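# Balance a bar level on the stand's ridge

## Task

Place the bar crosswise on the ridge at the top of the stand so that it stays level there on its own, without support. It is not done if, at the end, the robot is still what keeps the bar in position.

## Robot and tools

Robot: two 7-joint Kinova Gen3 arms, left_arm and right_arm. Each has a Robotiq 2F-85 two-finger parallel gripper. Arm bases in the scene frame: left_arm at (+0.038, +0.303, 0) m with quat_wxyz (+1.000, 0, 0, +0.007); right_arm at (-0.037, -0.265, 0) m with quat_wxyz (+0.999, 0, 0, -0.043).

Scene frame: origin on the table surface midway between the arms. +z is up, +x points out across the table, and left_arm sits on the +y side. The arm names do not refer to the left or right of any picture.

Gripper frame: the fingers extend along the gripper's +z axis and close along its y axis. end_effector_position is the spot midway between the pads when they are shut. Closed fingertips reach about 19 mm past that spot; open ones reach about 6 mm past it. Closing also pushes the fingertips roughly 13 mm farther from the wrist, so keep that clearance above a surface.

execute_actions takes {"actions": [...], "pictures": bool}. The list holds at most one item.
- An empty list moves nothing and just reports the state.
- A move is {"rows": [...], "steps": n}. It has 1 to 15 rows, n is at most 15 (default 15), and each step lasts 1/30 s. Each row is used for one step; if there are fewer rows than steps, the last row repeats.
- A wait is {"steps": n} with n up to 300. It returns once n steps have passed since the previous result, and your reply time counts toward them.
- If a call is refused, nothing reaches the robot.

Each row is one flat list of 18 numbers, each in [-1, 1], covering both arms even if only one moves. Order: left_arm joints 1-7 (waist, shoulder, upper arm roll, elbow, forearm roll, wrist pitch, wrist roll), then left gripper position, then left gripper speed. The same 9 for right_arm follow.

Joint numbers are offsets in joint space, not poses. They are measured from the joint angles in the most recent result that listed them. Before any such result in the scene, and for any second or later call in the same reply, they are measured from where the robot stands when that action begins. They are never relative to the previous row. Scale: 1.0 equals 0.9985 rad for the first four joints and 0.8765 rad for the last three. An all-zero offset does not hold the arm; it drives the arm back to those reference angles.

Stated joint ranges (rad), per arm: waist ±69.115, shoulder ±2.250, upper arm roll ±69.115, elbow ±2.580, forearm roll ±69.115, wrist pitch ±2.100, wrist roll ±69.115. A request more than 0.013 rad beyond a stated end is refused. The true end may differ by up to 0.013 rad either way. A request past the true end is cut off at that end, and the result then reports "joint sent to its limit". That line can refer to an earlier action that is still running. If the line does not appear, you still cannot assume more room is left.

Gripper position is absolute, not an offset. +1 is fully open (85 mm), 0 is about 41 mm, and the pads touch near -0.8. At -1 the fingers close until something stops them, with about 190-235 N per pad. Gripper speed: -1 is about 20 mm/s, 0 is about 85 mm/s and +1 is about 150 mm/s. To leave a gripper alone, resend its previous two numbers; a 0 there counts as a real command.
- To grip firmly, hold the position at -1.
- To grip gently, open first, then close to a value just under the object's width.
- To release, command a width larger than the object.
- Stopped fingers stay put until the position number changes by 0.01 or more. They close again by themselves, but never beyond the requested value, if the object yields, the force falls sharply or the object is lost.
- position_measured_pct is about 50 - 50 x position, so fully open reads 0. If the fingers stop short of the target below 90, something is held or in the way. A reading near 90 or slightly above means the pads met, with nothing or only a thin item between them.

Motion: joint speed and acceleration are limited, and the joints of one arm are timed to finish together. Each step, a joint's target may lead its measured angle by at most 0.304 rad (first four joints) or 0.266 rad (last three). The targets are also scaled back whenever they would move the gripper more than 70 mm from its measured spot. After a big move an arm may not yet have arrived when the result comes. Between calls the arms keep heading for the last row you sent. They stop once everything is nearly still or a step is HELD; after that, only a new action moves them further.

Results:
- The state line "left_arm: … | right_arm: …" gives each end_effector_position (m) and end_effector_quat_wxyz in the scene frame. The reported position can be inaccurate, especially when the arm is stretched far out.
- Joint positions (rad) and Joint velocities (rad/s) come in one block per arm, in joint order.
- Joint torques are in the same order; they carry offsets and noise and change at rest only with contact or load.
- "joint command not followed" means a clearance check changed or blocked some joint targets; the rest of the row still ran.
- HELD marks the steps on which all or part of your row was not sent.
- TORQUE FAULT: contact torque reached a joint's load limit (49.1 N m for the first four joints, 30.9 N m for the wrist joints, counting a held object's weight). That arm freezes for 10 s and the rest of the call is dropped.
- MOTOR HOT appears from 60 °C. At 75 °C an OVER-TEMPERATURE FAULT makes that arm go limp and sag until it cools. Holding loads, even while you think, warms the motors.

Cameras: cam_head_left, cam_head_right, cam_left_wrist, cam_right_wrist, each 896x504. Pictures come with every execute_actions result unless "pictures": false is passed. zoom_image takes camera and region [x0, y0, x1, y1] in image pixels, with the origin at the top left and at most 504x504, and returns a sharper crop of that camera's latest image.

Other tools:
- show_instructions, with no arguments, shows the reference images.
- read_manual, with section "licences", returns the URDF licence texts.
- finished_scene(scene), with the scene number, closes the current scene for good and reports whether the goal was met.
- Replying without any tool call ends everything.

Avoid:
- Pushing anything off the table, which is a failure.
- Letting the arms collide or press on each other.
- Drops, slips, slamming, and hard shoves.

Loose objects may now and then get a brief external push. Before calling finished_scene, open the gripper, back away, and confirm the bar stays level on the ridge with nothing touching it.

Each tool is called after ">>>" as name(argument=value, ...) on one line, values as JSON.

Reference images:

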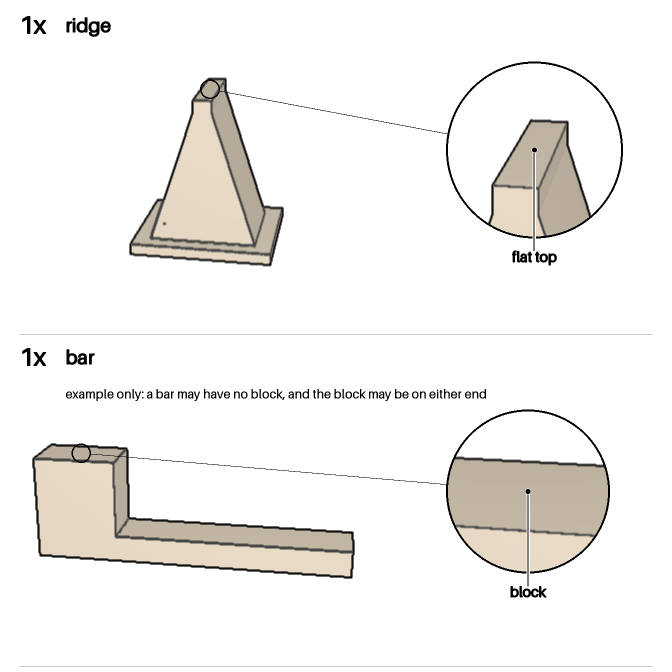

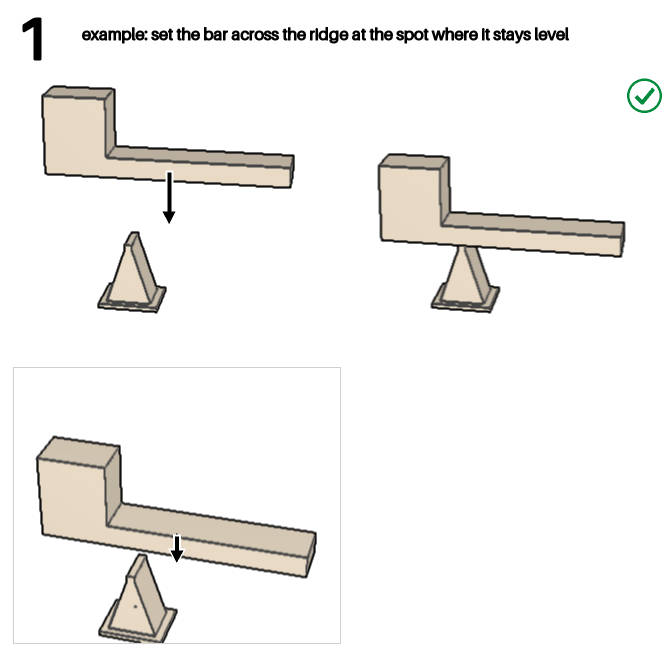

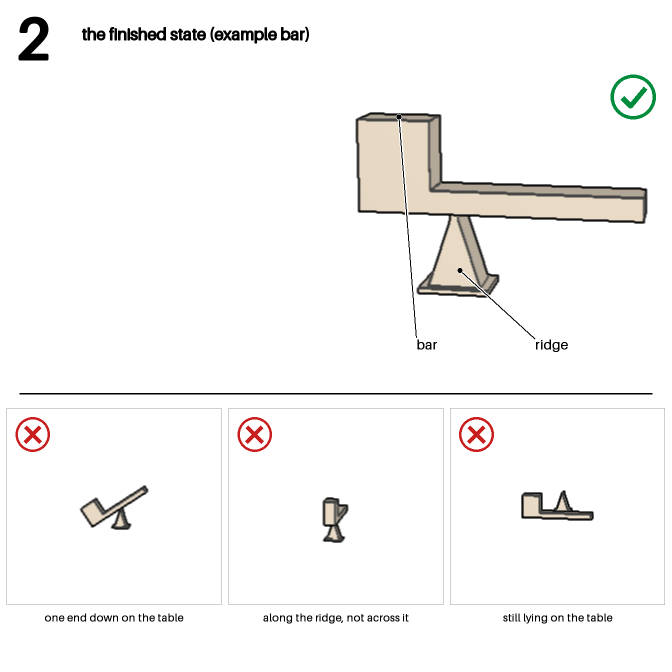

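## Session

>>> execute_actions(actions=[])

Scene clock: 0.00 s of 4100.00 s.
left_arm: end_effector_position=(+0.6274, +0.7315, +0.2532) position_measured_pct=0.0 end_effector_quat_wxyz=(+0.717, +0.240, +0.627, +0.186) | right_arm: end_effector_position=(+0.4673, -0.5428, +0.2059) position_measured_pct=0.0 end_effector_quat_wxyz=(-0.011, +0.991, -0.099, +0.084)
Joint positions: left_arm=[-1.608  1.961  1.897  1.513 -0.87   0.385 -0.108] | right_arm=[ 0.065  0.678  0.648  1.367 -0.556  1.124 -0.886]
Joint velocities: left_arm=[ 0.     0.    -0.     0.     0.001 -0.     0.   ] | right_arm=[ 0.001  0.    -0.001 -0.     0.     0.     0.   ]
Joint torques (N m, as the joint torque sensors report them, + toward a larger angle): no reading
Motor temperatures (°C, as the motors report them): left_arm=[31 32 30 30 42 40 45] | right_arm=[34 29 29 32 40 39 44]

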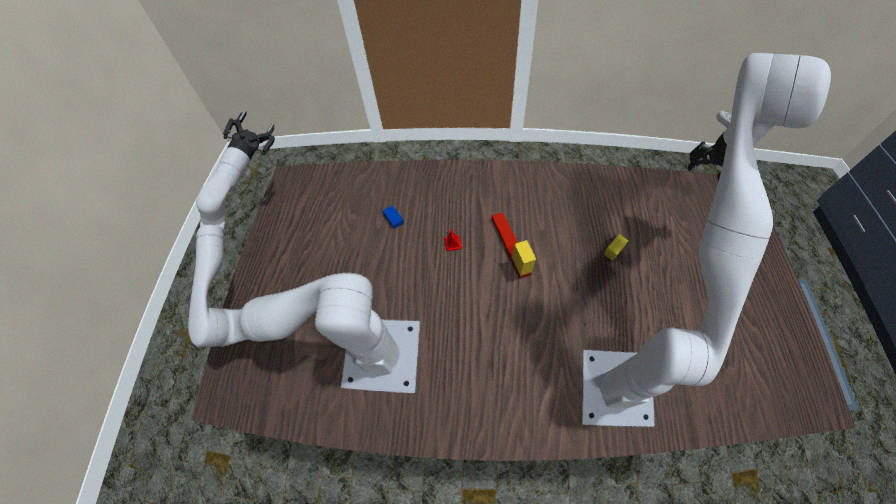

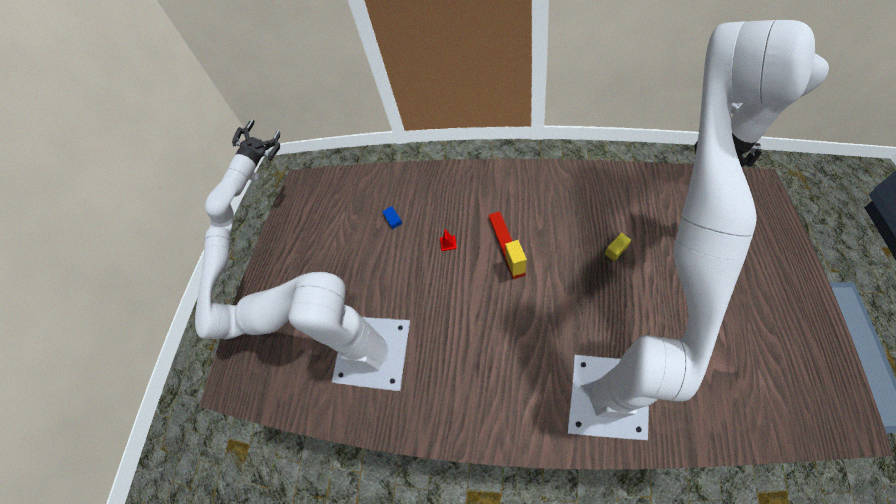

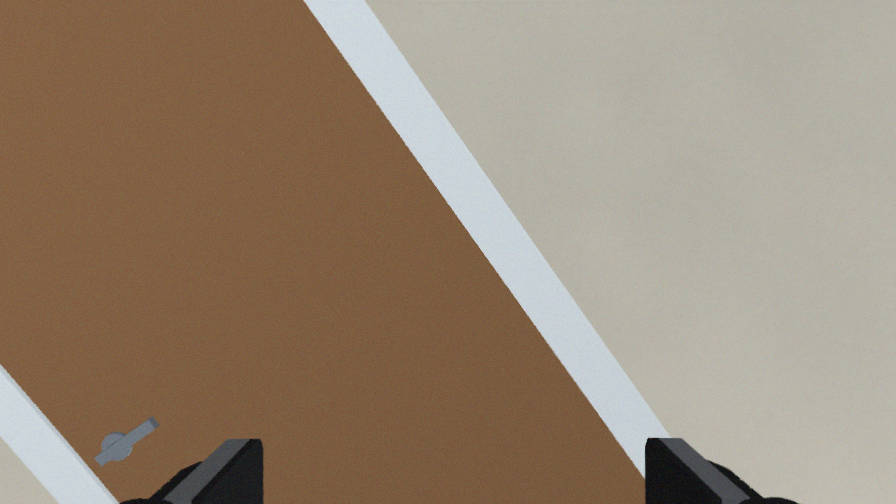

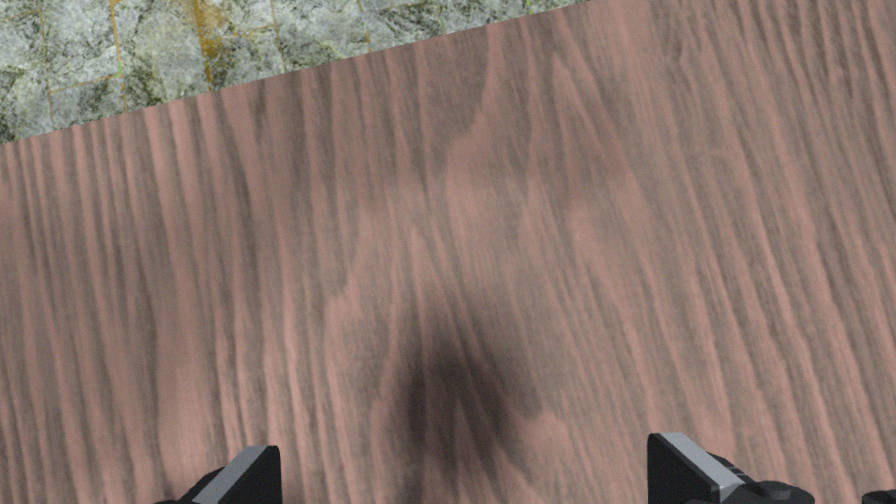

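>>> execute_actions(actions=[{"rows":[[0,0,0,0,0,0,0,1,0,-0.816,-0.34,-0.649,0.259,0.634,0.062,0.55,1,0]]}], pictures=false)

>>> execute_actions(actions=[{"steps":60}])

>>> zoom_image(camera="cam_head_left", region=[400,190,560,290])

Scene clock: 7.70 s of 4100.00 s.
left_arm: end_effector_position=(+0.6274, +0.7316, +0.2532) position_measured_pct=0.0 end_effector_quat_wxyz=(+0.717, +0.240, +0.627, +0.186) | right_arm: end_effector_position=(+0.4547, -0.3565, +0.2315) position_measured_pct=0.0 end_effector_quat_wxyz=(-0.045, +0.977, +0.202, +0.055)
Joint positions: left_arm=[-1.608  1.961  1.897  1.513 -0.87   0.385 -0.108] | right_arm=[-0.153  0.496  0.436  1.507 -0.369  1.153 -0.699]
Joint velocities: left_arm=[-0.001 -0.    -0.001  0.    -0.     0.     0.   ] | right_arm=[-0.528 -0.297 -0.524  0.228  0.459  0.049  0.459]
Joint torques (N m, as the joint torque sensors report them, + toward a larger angle): left_arm=[  0.12 -19.28  10.47   4.25   0.75  -1.72  -0.28] | right_arm=[ -0.43 -16.13   2.52  -8.7   -0.8   -0.01  -0.05]
Motor temperatures (°C, as the motors report them): left_arm=[31 32 30 30 42 40 45] | right_arm=[34 29 29 32 40 39 44]
Steps of this call (steps 1 to 90: nothing new was sent; then 4.20 s passed at rest; steps 91 to 105: all 15 steps of this action). Readings (joint positions | what the end effector reports):
91: left_arm=[-1.608 1.961 1.897 1.513 -0.870 0.385 -0.108] | right_arm=[0.064 0.677 0.647 1.368 -0.556 1.124 -0.885] | left_arm position_measured_pct=0.0 | right_arm position_measured_pct=0.0
92: left_arm=[-1.608 1.961 1.897 1.513 -0.870 0.385 -0.108] | right_arm=[0.058 0.670 0.644 1.374 -0.550 1.124 -0.881] | left_arm position_measured_pct=0.0 | right_arm position_measured_pct=0.0
94: left_arm=[-1.608 1.961 1.897 1.513 -0.870 0.385 -0.108] | right_arm=[0.030 0.640 0.620 1.397 -0.527 1.128 -0.858] | left_arm position_measured_pct=0.0 | right_arm position_measured_pct=0.0
98: left_arm=[-1.608 1.961 1.897 1.513 -0.870 0.385 -0.108] | right_arm=[-0.035 0.579 0.554 1.444 -0.471 1.140 -0.802] | left_arm position_measured_pct=0.0 | right_arm position_measured_pct=0.0
105: the state above

Scene clock: 9.70 s of 4100.00 s.
left_arm: end_effector_position=(+0.6274, +0.7316, +0.2532) position_measured_pct=0.0 end_effector_quat_wxyz=(+0.717, +0.240, +0.627, +0.186) | right_arm: end_effector_position=(+0.3166, -0.0201, +0.2497) position_measured_pct=0.0 end_effector_quat_wxyz=(-0.001, +0.610, +0.792, -0.001)
Joint positions: left_arm=[-1.608  1.961  1.897  1.513 -0.87   0.385 -0.108] | right_arm=[-0.75   0.339 -0.     1.626 -0.001  1.179 -0.404]
Joint velocities: left_arm=[ 0.001  0.001  0.    -0.001 -0.001  0.001 -0.   ] | right_arm=[0.    0.001 0.    0.    0.    0.    0.   ]
Joint torques (N m, as the joint torque sensors report them, + toward a larger angle): left_arm=[  0.16 -19.05  10.39   4.14   0.55  -1.75  -0.15] | right_arm=[ -0.61 -13.97   0.66  -9.08  -0.18  -0.1    0.15]
Motor temperatures (°C, as the motors report them): left_arm=[31 33 30 30 42 40 45] | right_arm=[34 29 29 32 40 39 44]
Steps of this call (steps 1 to 60: the robot went on to your last target). Readings (joint positions | what the end effector reports):
1: left_arm=[-1.608 1.961 1.897 1.513 -0.870 0.385 -0.108] | right_arm=[-0.170 0.487 0.419 1.514 -0.353 1.155 -0.683] | left_arm position_measured_pct=0.0 | right_arm position_measured_pct=0.0
2: left_arm=[-1.608 1.961 1.897 1.513 -0.870 0.385 -0.108] | right_arm=[-0.188 0.477 0.401 1.521 -0.337 1.156 -0.668] | left_arm position_measured_pct=0.0 | right_arm position_measured_pct=0.0
4: left_arm=[-1.608 1.961 1.897 1.513 -0.870 0.385 -0.108] | right_arm=[-0.225 0.460 0.365 1.534 -0.306 1.159 -0.636] | left_arm position_measured_pct=0.0 | right_arm position_measured_pct=0.0
8: left_arm=[-1.608 1.961 1.897 1.513 -0.870 0.385 -0.108] | right_arm=[-0.300 0.431 0.290 1.556 -0.240 1.164 -0.580] | left_arm position_measured_pct=0.0 | right_arm position_measured_pct=0.0
60: the state above
All arms were judged still, so your last target was given up. Only a new action makes them travel on or press farther. Fingers that are still opening or closing keep moving.

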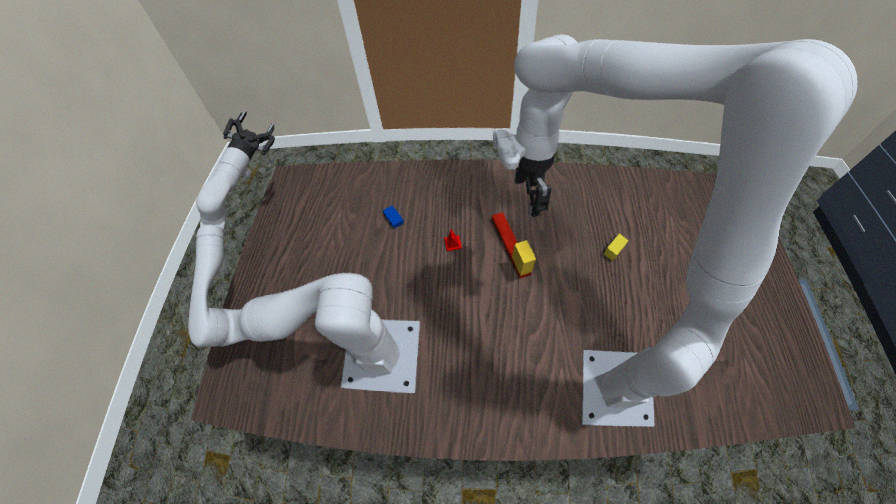

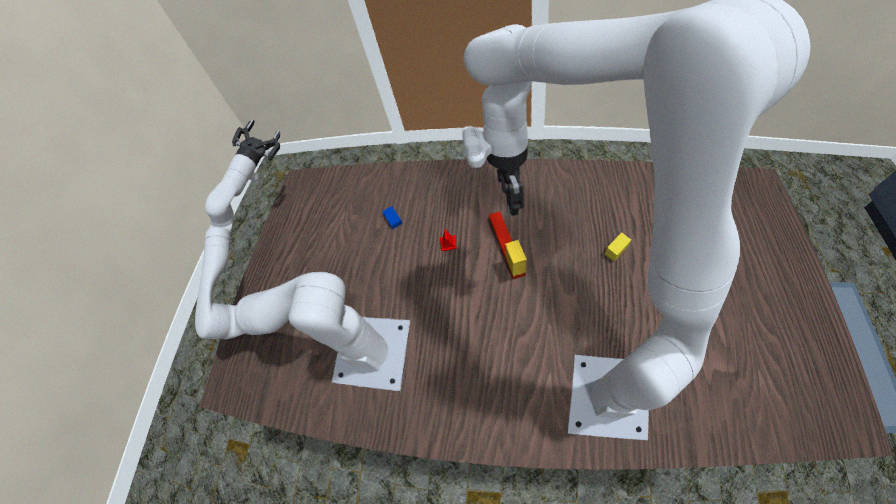

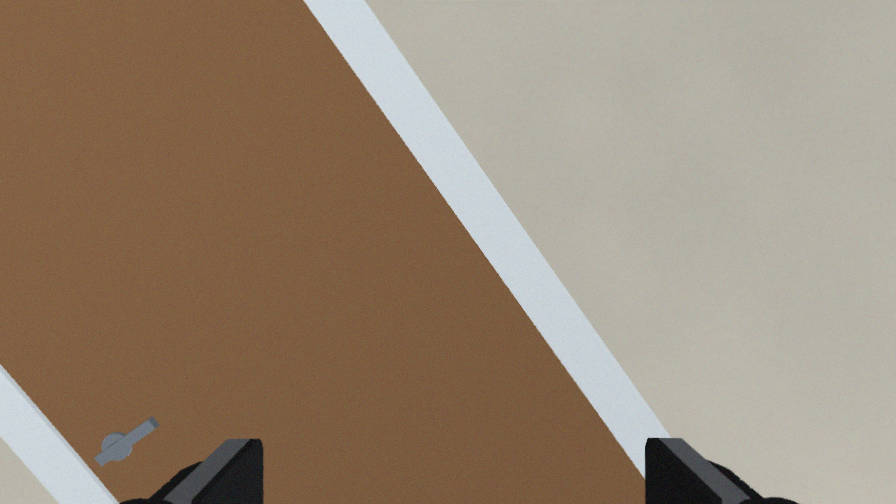

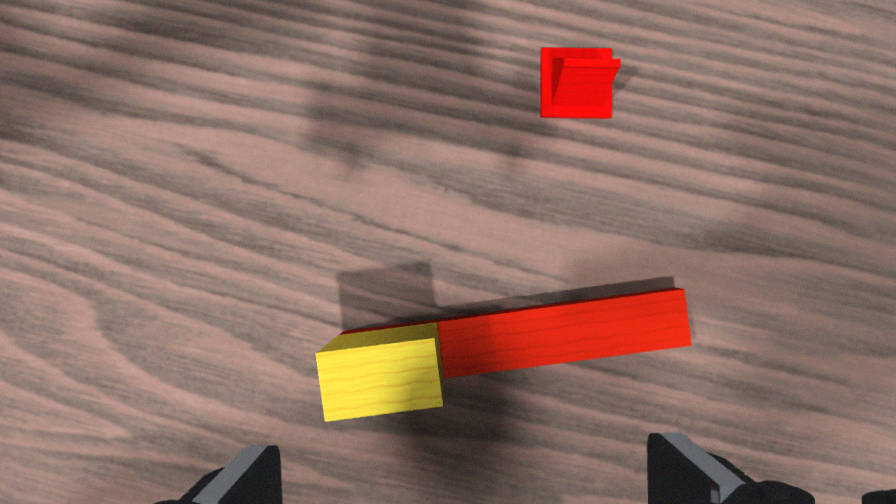

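Region (400, 190, 560, 290) of cam_head_left's 896x504 image, scaled by 3.150, with more detail than that image has; it fills the top 315 rows of this view, and the rest is white.

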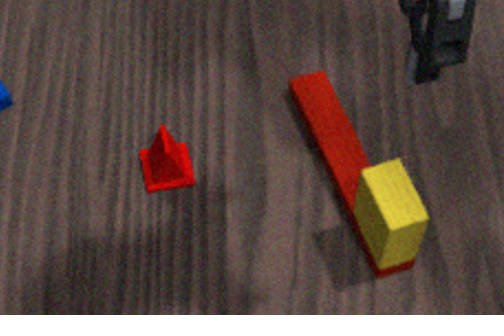

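>>> execute_actions(actions=[{"rows":[[0,0,0,0,0,0,0,1,0,-0.016,0.046,0,0.306,0,-0.404,-1,1,0]]}], pictures=false)

>>> execute_actions(actions=[{"steps":25}], pictures=false)

>>> execute_actions(actions=[{"rows":[[0,0,0,0,0,0,0,1,0,0,0,0,0,0,0,-0.662,1,0]]}], pictures=false)

>>> execute_actions(actions=[{"steps":25}])

Scene clock: 19.87 s of 4100.00 s.
left_arm: end_effector_position=(+0.6274, +0.7316, +0.2532) position_measured_pct=0.0 end_effector_quat_wxyz=(+0.717, +0.240, +0.627, +0.186) | right_arm: end_effector_position=(+0.2835, -0.0387, +0.1578) position_measured_pct=0.0 end_effector_quat_wxyz=(-0.000, +0.758, +0.653, -0.003)
Joint positions: left_arm=[-1.608  1.961  1.897  1.513 -0.87   0.385 -0.108] | right_arm=[-0.764  0.381 -0.     1.906 -0.001  0.861 -0.825]
Joint velocities: left_arm=[-0.001  0.     0.    -0.    -0.001  0.    -0.   ] | right_arm=[-0.012  0.033  0.     0.228 -0.    -0.326 -1.215]
Joint torques (N m, as the joint torque sensors report them, + toward a larger angle): left_arm=[  0.07 -19.37  10.19   4.46   0.51  -1.35  -0.18] | right_arm=[ -0.69 -14.06   0.99  -8.1   -0.23  -0.17  -0.01]
Motor temperatures (°C, as the motors report them): left_arm=[31 33 30 30 42 40 45] | right_arm=[34 30 29 32 40 39 44]
Steps of this call (steps 1 to 90: nothing new was sent; then 6.67 s passed at rest; steps 91 to 105: all 15 steps of this action). Readings (joint positions | what the end effector reports):
91: left_arm=[-1.608 1.961 1.897 1.513 -0.870 0.385 -0.108] | right_arm=[-0.750 0.339 -0.000 1.627 -0.001 1.178 -0.405] | left_arm position_measured_pct=0.0 | right_arm position_measured_pct=0.0
92: left_arm=[-1.608 1.961 1.897 1.513 -0.870 0.385 -0.108] | right_arm=[-0.750 0.339 -0.000 1.632 -0.001 1.173 -0.409] | left_arm position_measured_pct=0.0 | right_arm position_measured_pct=0.0
94: left_arm=[-1.608 1.961 1.897 1.513 -0.870 0.385 -0.108] | right_arm=[-0.752 0.343 -0.000 1.659 -0.001 1.150 -0.432] | left_arm position_measured_pct=0.0 | right_arm position_measured_pct=0.0
98: left_arm=[-1.608 1.961 1.897 1.513 -0.870 0.385 -0.108] | right_arm=[-0.758 0.361 -0.000 1.773 -0.001 1.040 -0.543] | left_arm position_measured_pct=0.0 | right_arm position_measured_pct=0.0
105: the state above

Scene clock: 20.70 s of 4100.00 s.
left_arm: end_effector_position=(+0.6274, +0.7316, +0.2532) position_measured_pct=0.0 end_effector_quat_wxyz=(+0.717, +0.240, +0.627, +0.186) | right_arm: end_effector_position=(+0.2812, -0.0398, +0.1503) position_measured_pct=0.0 end_effector_quat_wxyz=(-0.000, +0.885, +0.466, +0.000)
Joint positions: left_arm=[-1.608  1.961  1.897  1.513 -0.87   0.385 -0.108] | right_arm=[-0.766  0.385 -0.     1.931 -0.001  0.825 -1.281]
Joint velocities: left_arm=[ 0.001  0.001  0.001 -0.001  0.002 -0.    -0.   ] | right_arm=[ 0.001 -0.001 -0.    -0.     0.     0.     0.001]
Joint torques (N m, as the joint torque sensors report them, + toward a larger angle): left_arm=[ -0.21 -19.76  10.31   4.16   0.59  -1.63  -0.09] | right_arm=[ -0.82 -13.48   0.81  -7.41  -0.26  -0.27   0.15]
Motor temperatures (°C, as the motors report them): left_arm=[31 33 30 30 42 40 45] | right_arm=[34 30 29 32 40 39 44]
Steps of this call (steps 1 to 25: the robot went on to your last target). Readings (joint positions | what the end effector reports):
1: left_arm=[-1.608 1.961 1.897 1.513 -0.870 0.385 -0.108] | right_arm=[-0.764 0.382 -0.000 1.912 -0.001 0.852 -0.866] | left_arm position_measured_pct=0.0 | right_arm position_measured_pct=0.0
2: left_arm=[-1.608 1.961 1.897 1.513 -0.870 0.385 -0.108] | right_arm=[-0.765 0.383 -0.000 1.917 -0.001 0.845 -0.907] | left_arm position_measured_pct=0.0 | right_arm position_measured_pct=0.0
4: left_arm=[-1.608 1.961 1.897 1.513 -0.870 0.385 -0.108] | right_arm=[-0.765 0.384 -0.000 1.924 -0.001 0.835 -0.988] | left_arm position_measured_pct=0.0 | right_arm position_measured_pct=0.0
8: left_arm=[-1.608 1.961 1.897 1.513 -0.870 0.385 -0.108] | right_arm=[-0.765 0.384 -0.000 1.930 -0.001 0.827 -1.151] | left_arm position_measured_pct=0.0 | right_arm position_measured_pct=0.0
25: the state above

Scene clock: 21.20 s of 4100.00 s.
left_arm: end_effector_position=(+0.6274, +0.7316, +0.2532) position_measured_pct=0.0 end_effector_quat_wxyz=(+0.717, +0.240, +0.627, +0.186) | right_arm: end_effector_position=(+0.2812, -0.0398, +0.1503) position_measured_pct=0.0 end_effector_quat_wxyz=(-0.000, +0.973, +0.231, +0.000)
Joint positions: left_arm=[-1.608  1.961  1.897  1.513 -0.87   0.385 -0.108] | right_arm=[-0.766  0.385 -0.     1.931 -0.001  0.825 -1.784]
Joint velocities: left_arm=[-0.     0.    -0.    -0.     0.    -0.001 -0.   ] | right_arm=[ 0.001  0.     0.    -0.    -0.    -0.    -1.034]
Joint torques (N m, as the joint torque sensors report them, + toward a larger angle): left_arm=[ -0.01 -18.89   9.92   4.84   0.39  -1.15  -0.26] | right_arm=[ -0.37 -13.26   0.81  -7.49  -0.22  -0.24  -0.09]
Motor temperatures (°C, as the motors report them): left_arm=[31 33 30 30 42 40 45] | right_arm=[34 30 29 32 40 39 44]
Steps of this call (steps 1 to 15: all 15 steps of this action). Readings (joint positions | what the end effector reports):
1: left_arm=[-1.608 1.961 1.897 1.513 -0.870 0.385 -0.108] | right_arm=[-0.766 0.385 -0.000 1.931 -0.001 0.825 -1.282] | left_arm position_measured_pct=0.0 | right_arm position_measured_pct=0.0
2: left_arm=[-1.608 1.961 1.897 1.513 -0.870 0.385 -0.108] | right_arm=[-0.766 0.385 -0.000 1.931 -0.001 0.825 -1.292] | left_arm position_measured_pct=0.0 | right_arm position_measured_pct=0.0
4: left_arm=[-1.608 1.961 1.897 1.513 -0.870 0.385 -0.108] | right_arm=[-0.766 0.385 -0.000 1.931 -0.001 0.825 -1.343] | left_arm position_measured_pct=0.0 | right_arm position_measured_pct=0.0
8: left_arm=[-1.608 1.961 1.897 1.513 -0.870 0.385 -0.108] | right_arm=[-0.766 0.385 -0.000 1.931 -0.001 0.825 -1.502] | left_arm position_measured_pct=0.0 | right_arm position_measured_pct=0.0
15: the state above

Scene clock: 22.03 s of 4100.00 s.
left_arm: end_effector_position=(+0.6274, +0.7316, +0.2532) position_measured_pct=0.0 end_effector_quat_wxyz=(+0.717, +0.240, +0.627, +0.186) | right_arm: end_effector_position=(+0.2812, -0.0398, +0.1503) position_measured_pct=0.0 end_effector_quat_wxyz=(-0.000, +0.981, +0.193, +0.000)
Joint positions: left_arm=[-1.608  1.961  1.897  1.513 -0.87   0.385 -0.108] | right_arm=[-0.766  0.385 -0.     1.931 -0.001  0.825 -1.861]
Joint velocities: left_arm=[ 0.     0.001  0.001  0.    -0.     0.    -0.   ] | right_arm=[-0.    -0.001 -0.    -0.    -0.    -0.    -0.   ]
Joint torques (N m, as the joint torque sensors report them, + toward a larger angle): left_arm=[ -0.14 -18.93  10.19   5.12   0.59  -1.42   0.01] | right_arm=[ -0.75 -13.36   0.89  -7.43  -0.03  -0.27  -0.12]
Motor temperatures (°C, as the motors report them): left_arm=[31 33 30 30 42 40 45] | right_arm=[34 30 29 32 40 39 44]
Steps of this call (steps 1 to 25: the robot went on to your last target). Readings (joint positions | what the end effector reports):
1: left_arm=[-1.608 1.961 1.897 1.513 -0.870 0.385 -0.108] | right_arm=[-0.766 0.385 -0.000 1.931 -0.001 0.825 -1.814] | left_arm position_measured_pct=0.0 | right_arm position_measured_pct=0.0
2: left_arm=[-1.608 1.961 1.897 1.513 -0.870 0.385 -0.108] | right_arm=[-0.765 0.385 -0.000 1.931 -0.001 0.825 -1.836] | left_arm position_measured_pct=0.0 | right_arm position_measured_pct=0.0
4: left_arm=[-1.608 1.961 1.897 1.513 -0.870 0.385 -0.108] | right_arm=[-0.765 0.385 -0.000 1.931 -0.001 0.825 -1.856] | left_arm position_measured_pct=0.0 | right_arm position_measured_pct=0.0
8: left_arm=[-1.608 1.961 1.897 1.513 -0.870 0.385 -0.108] | right_arm=[-0.766 0.385 -0.000 1.931 -0.001 0.825 -1.860] | left_arm position_measured_pct=0.0 | right_arm position_measured_pct=0.0
25: the state above

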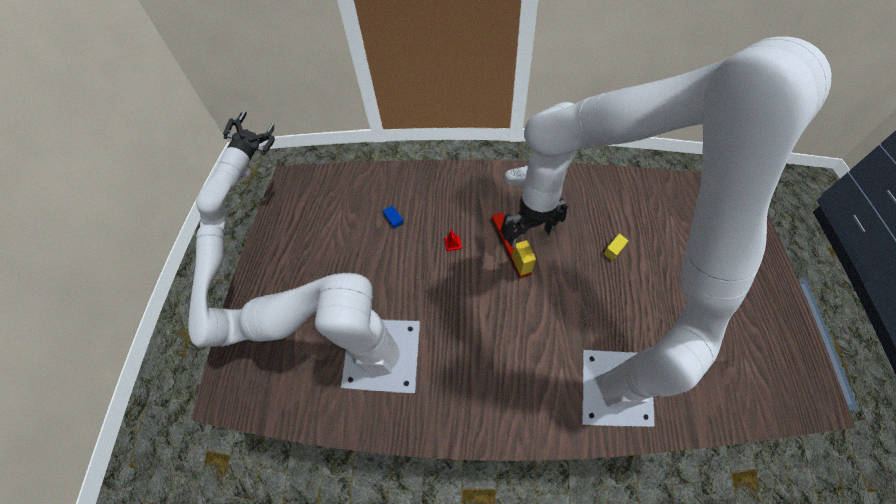

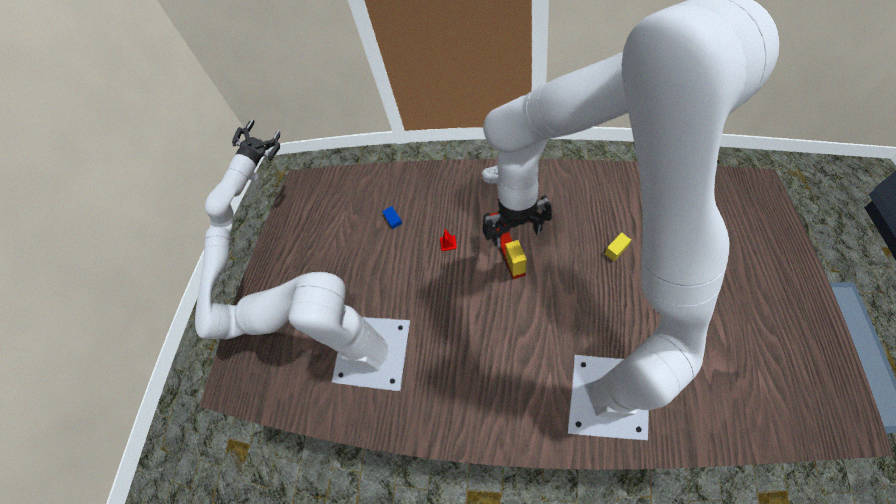

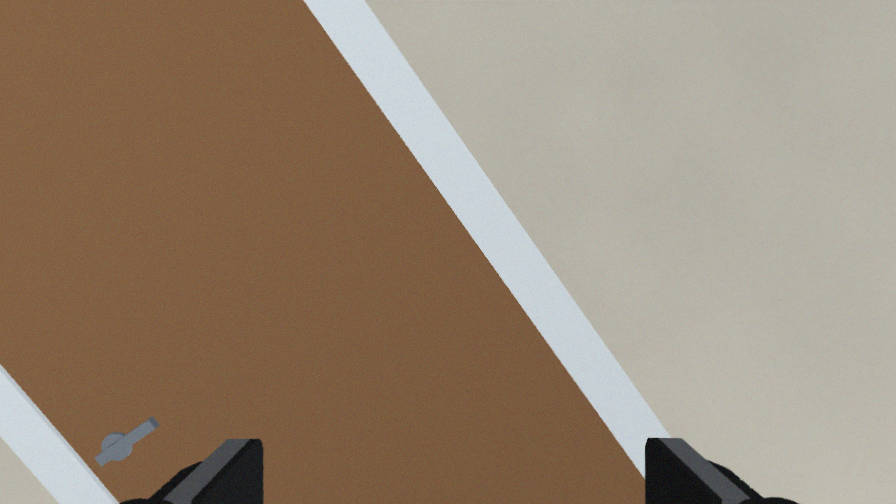

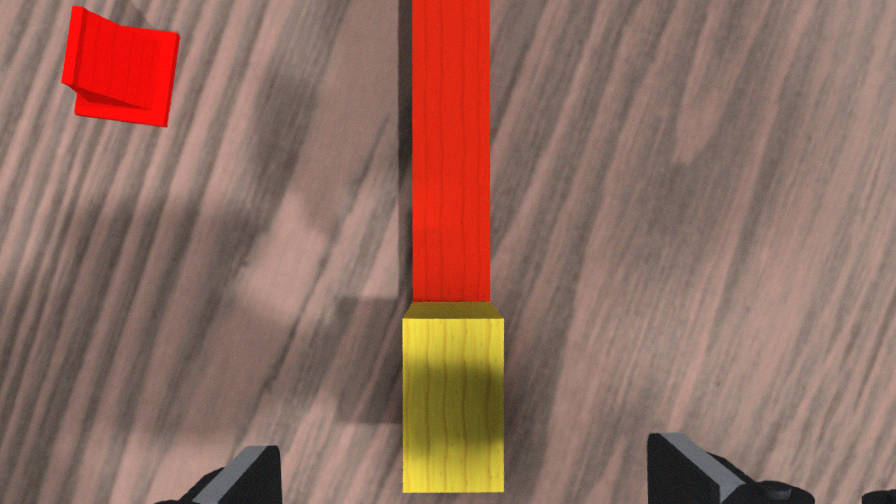

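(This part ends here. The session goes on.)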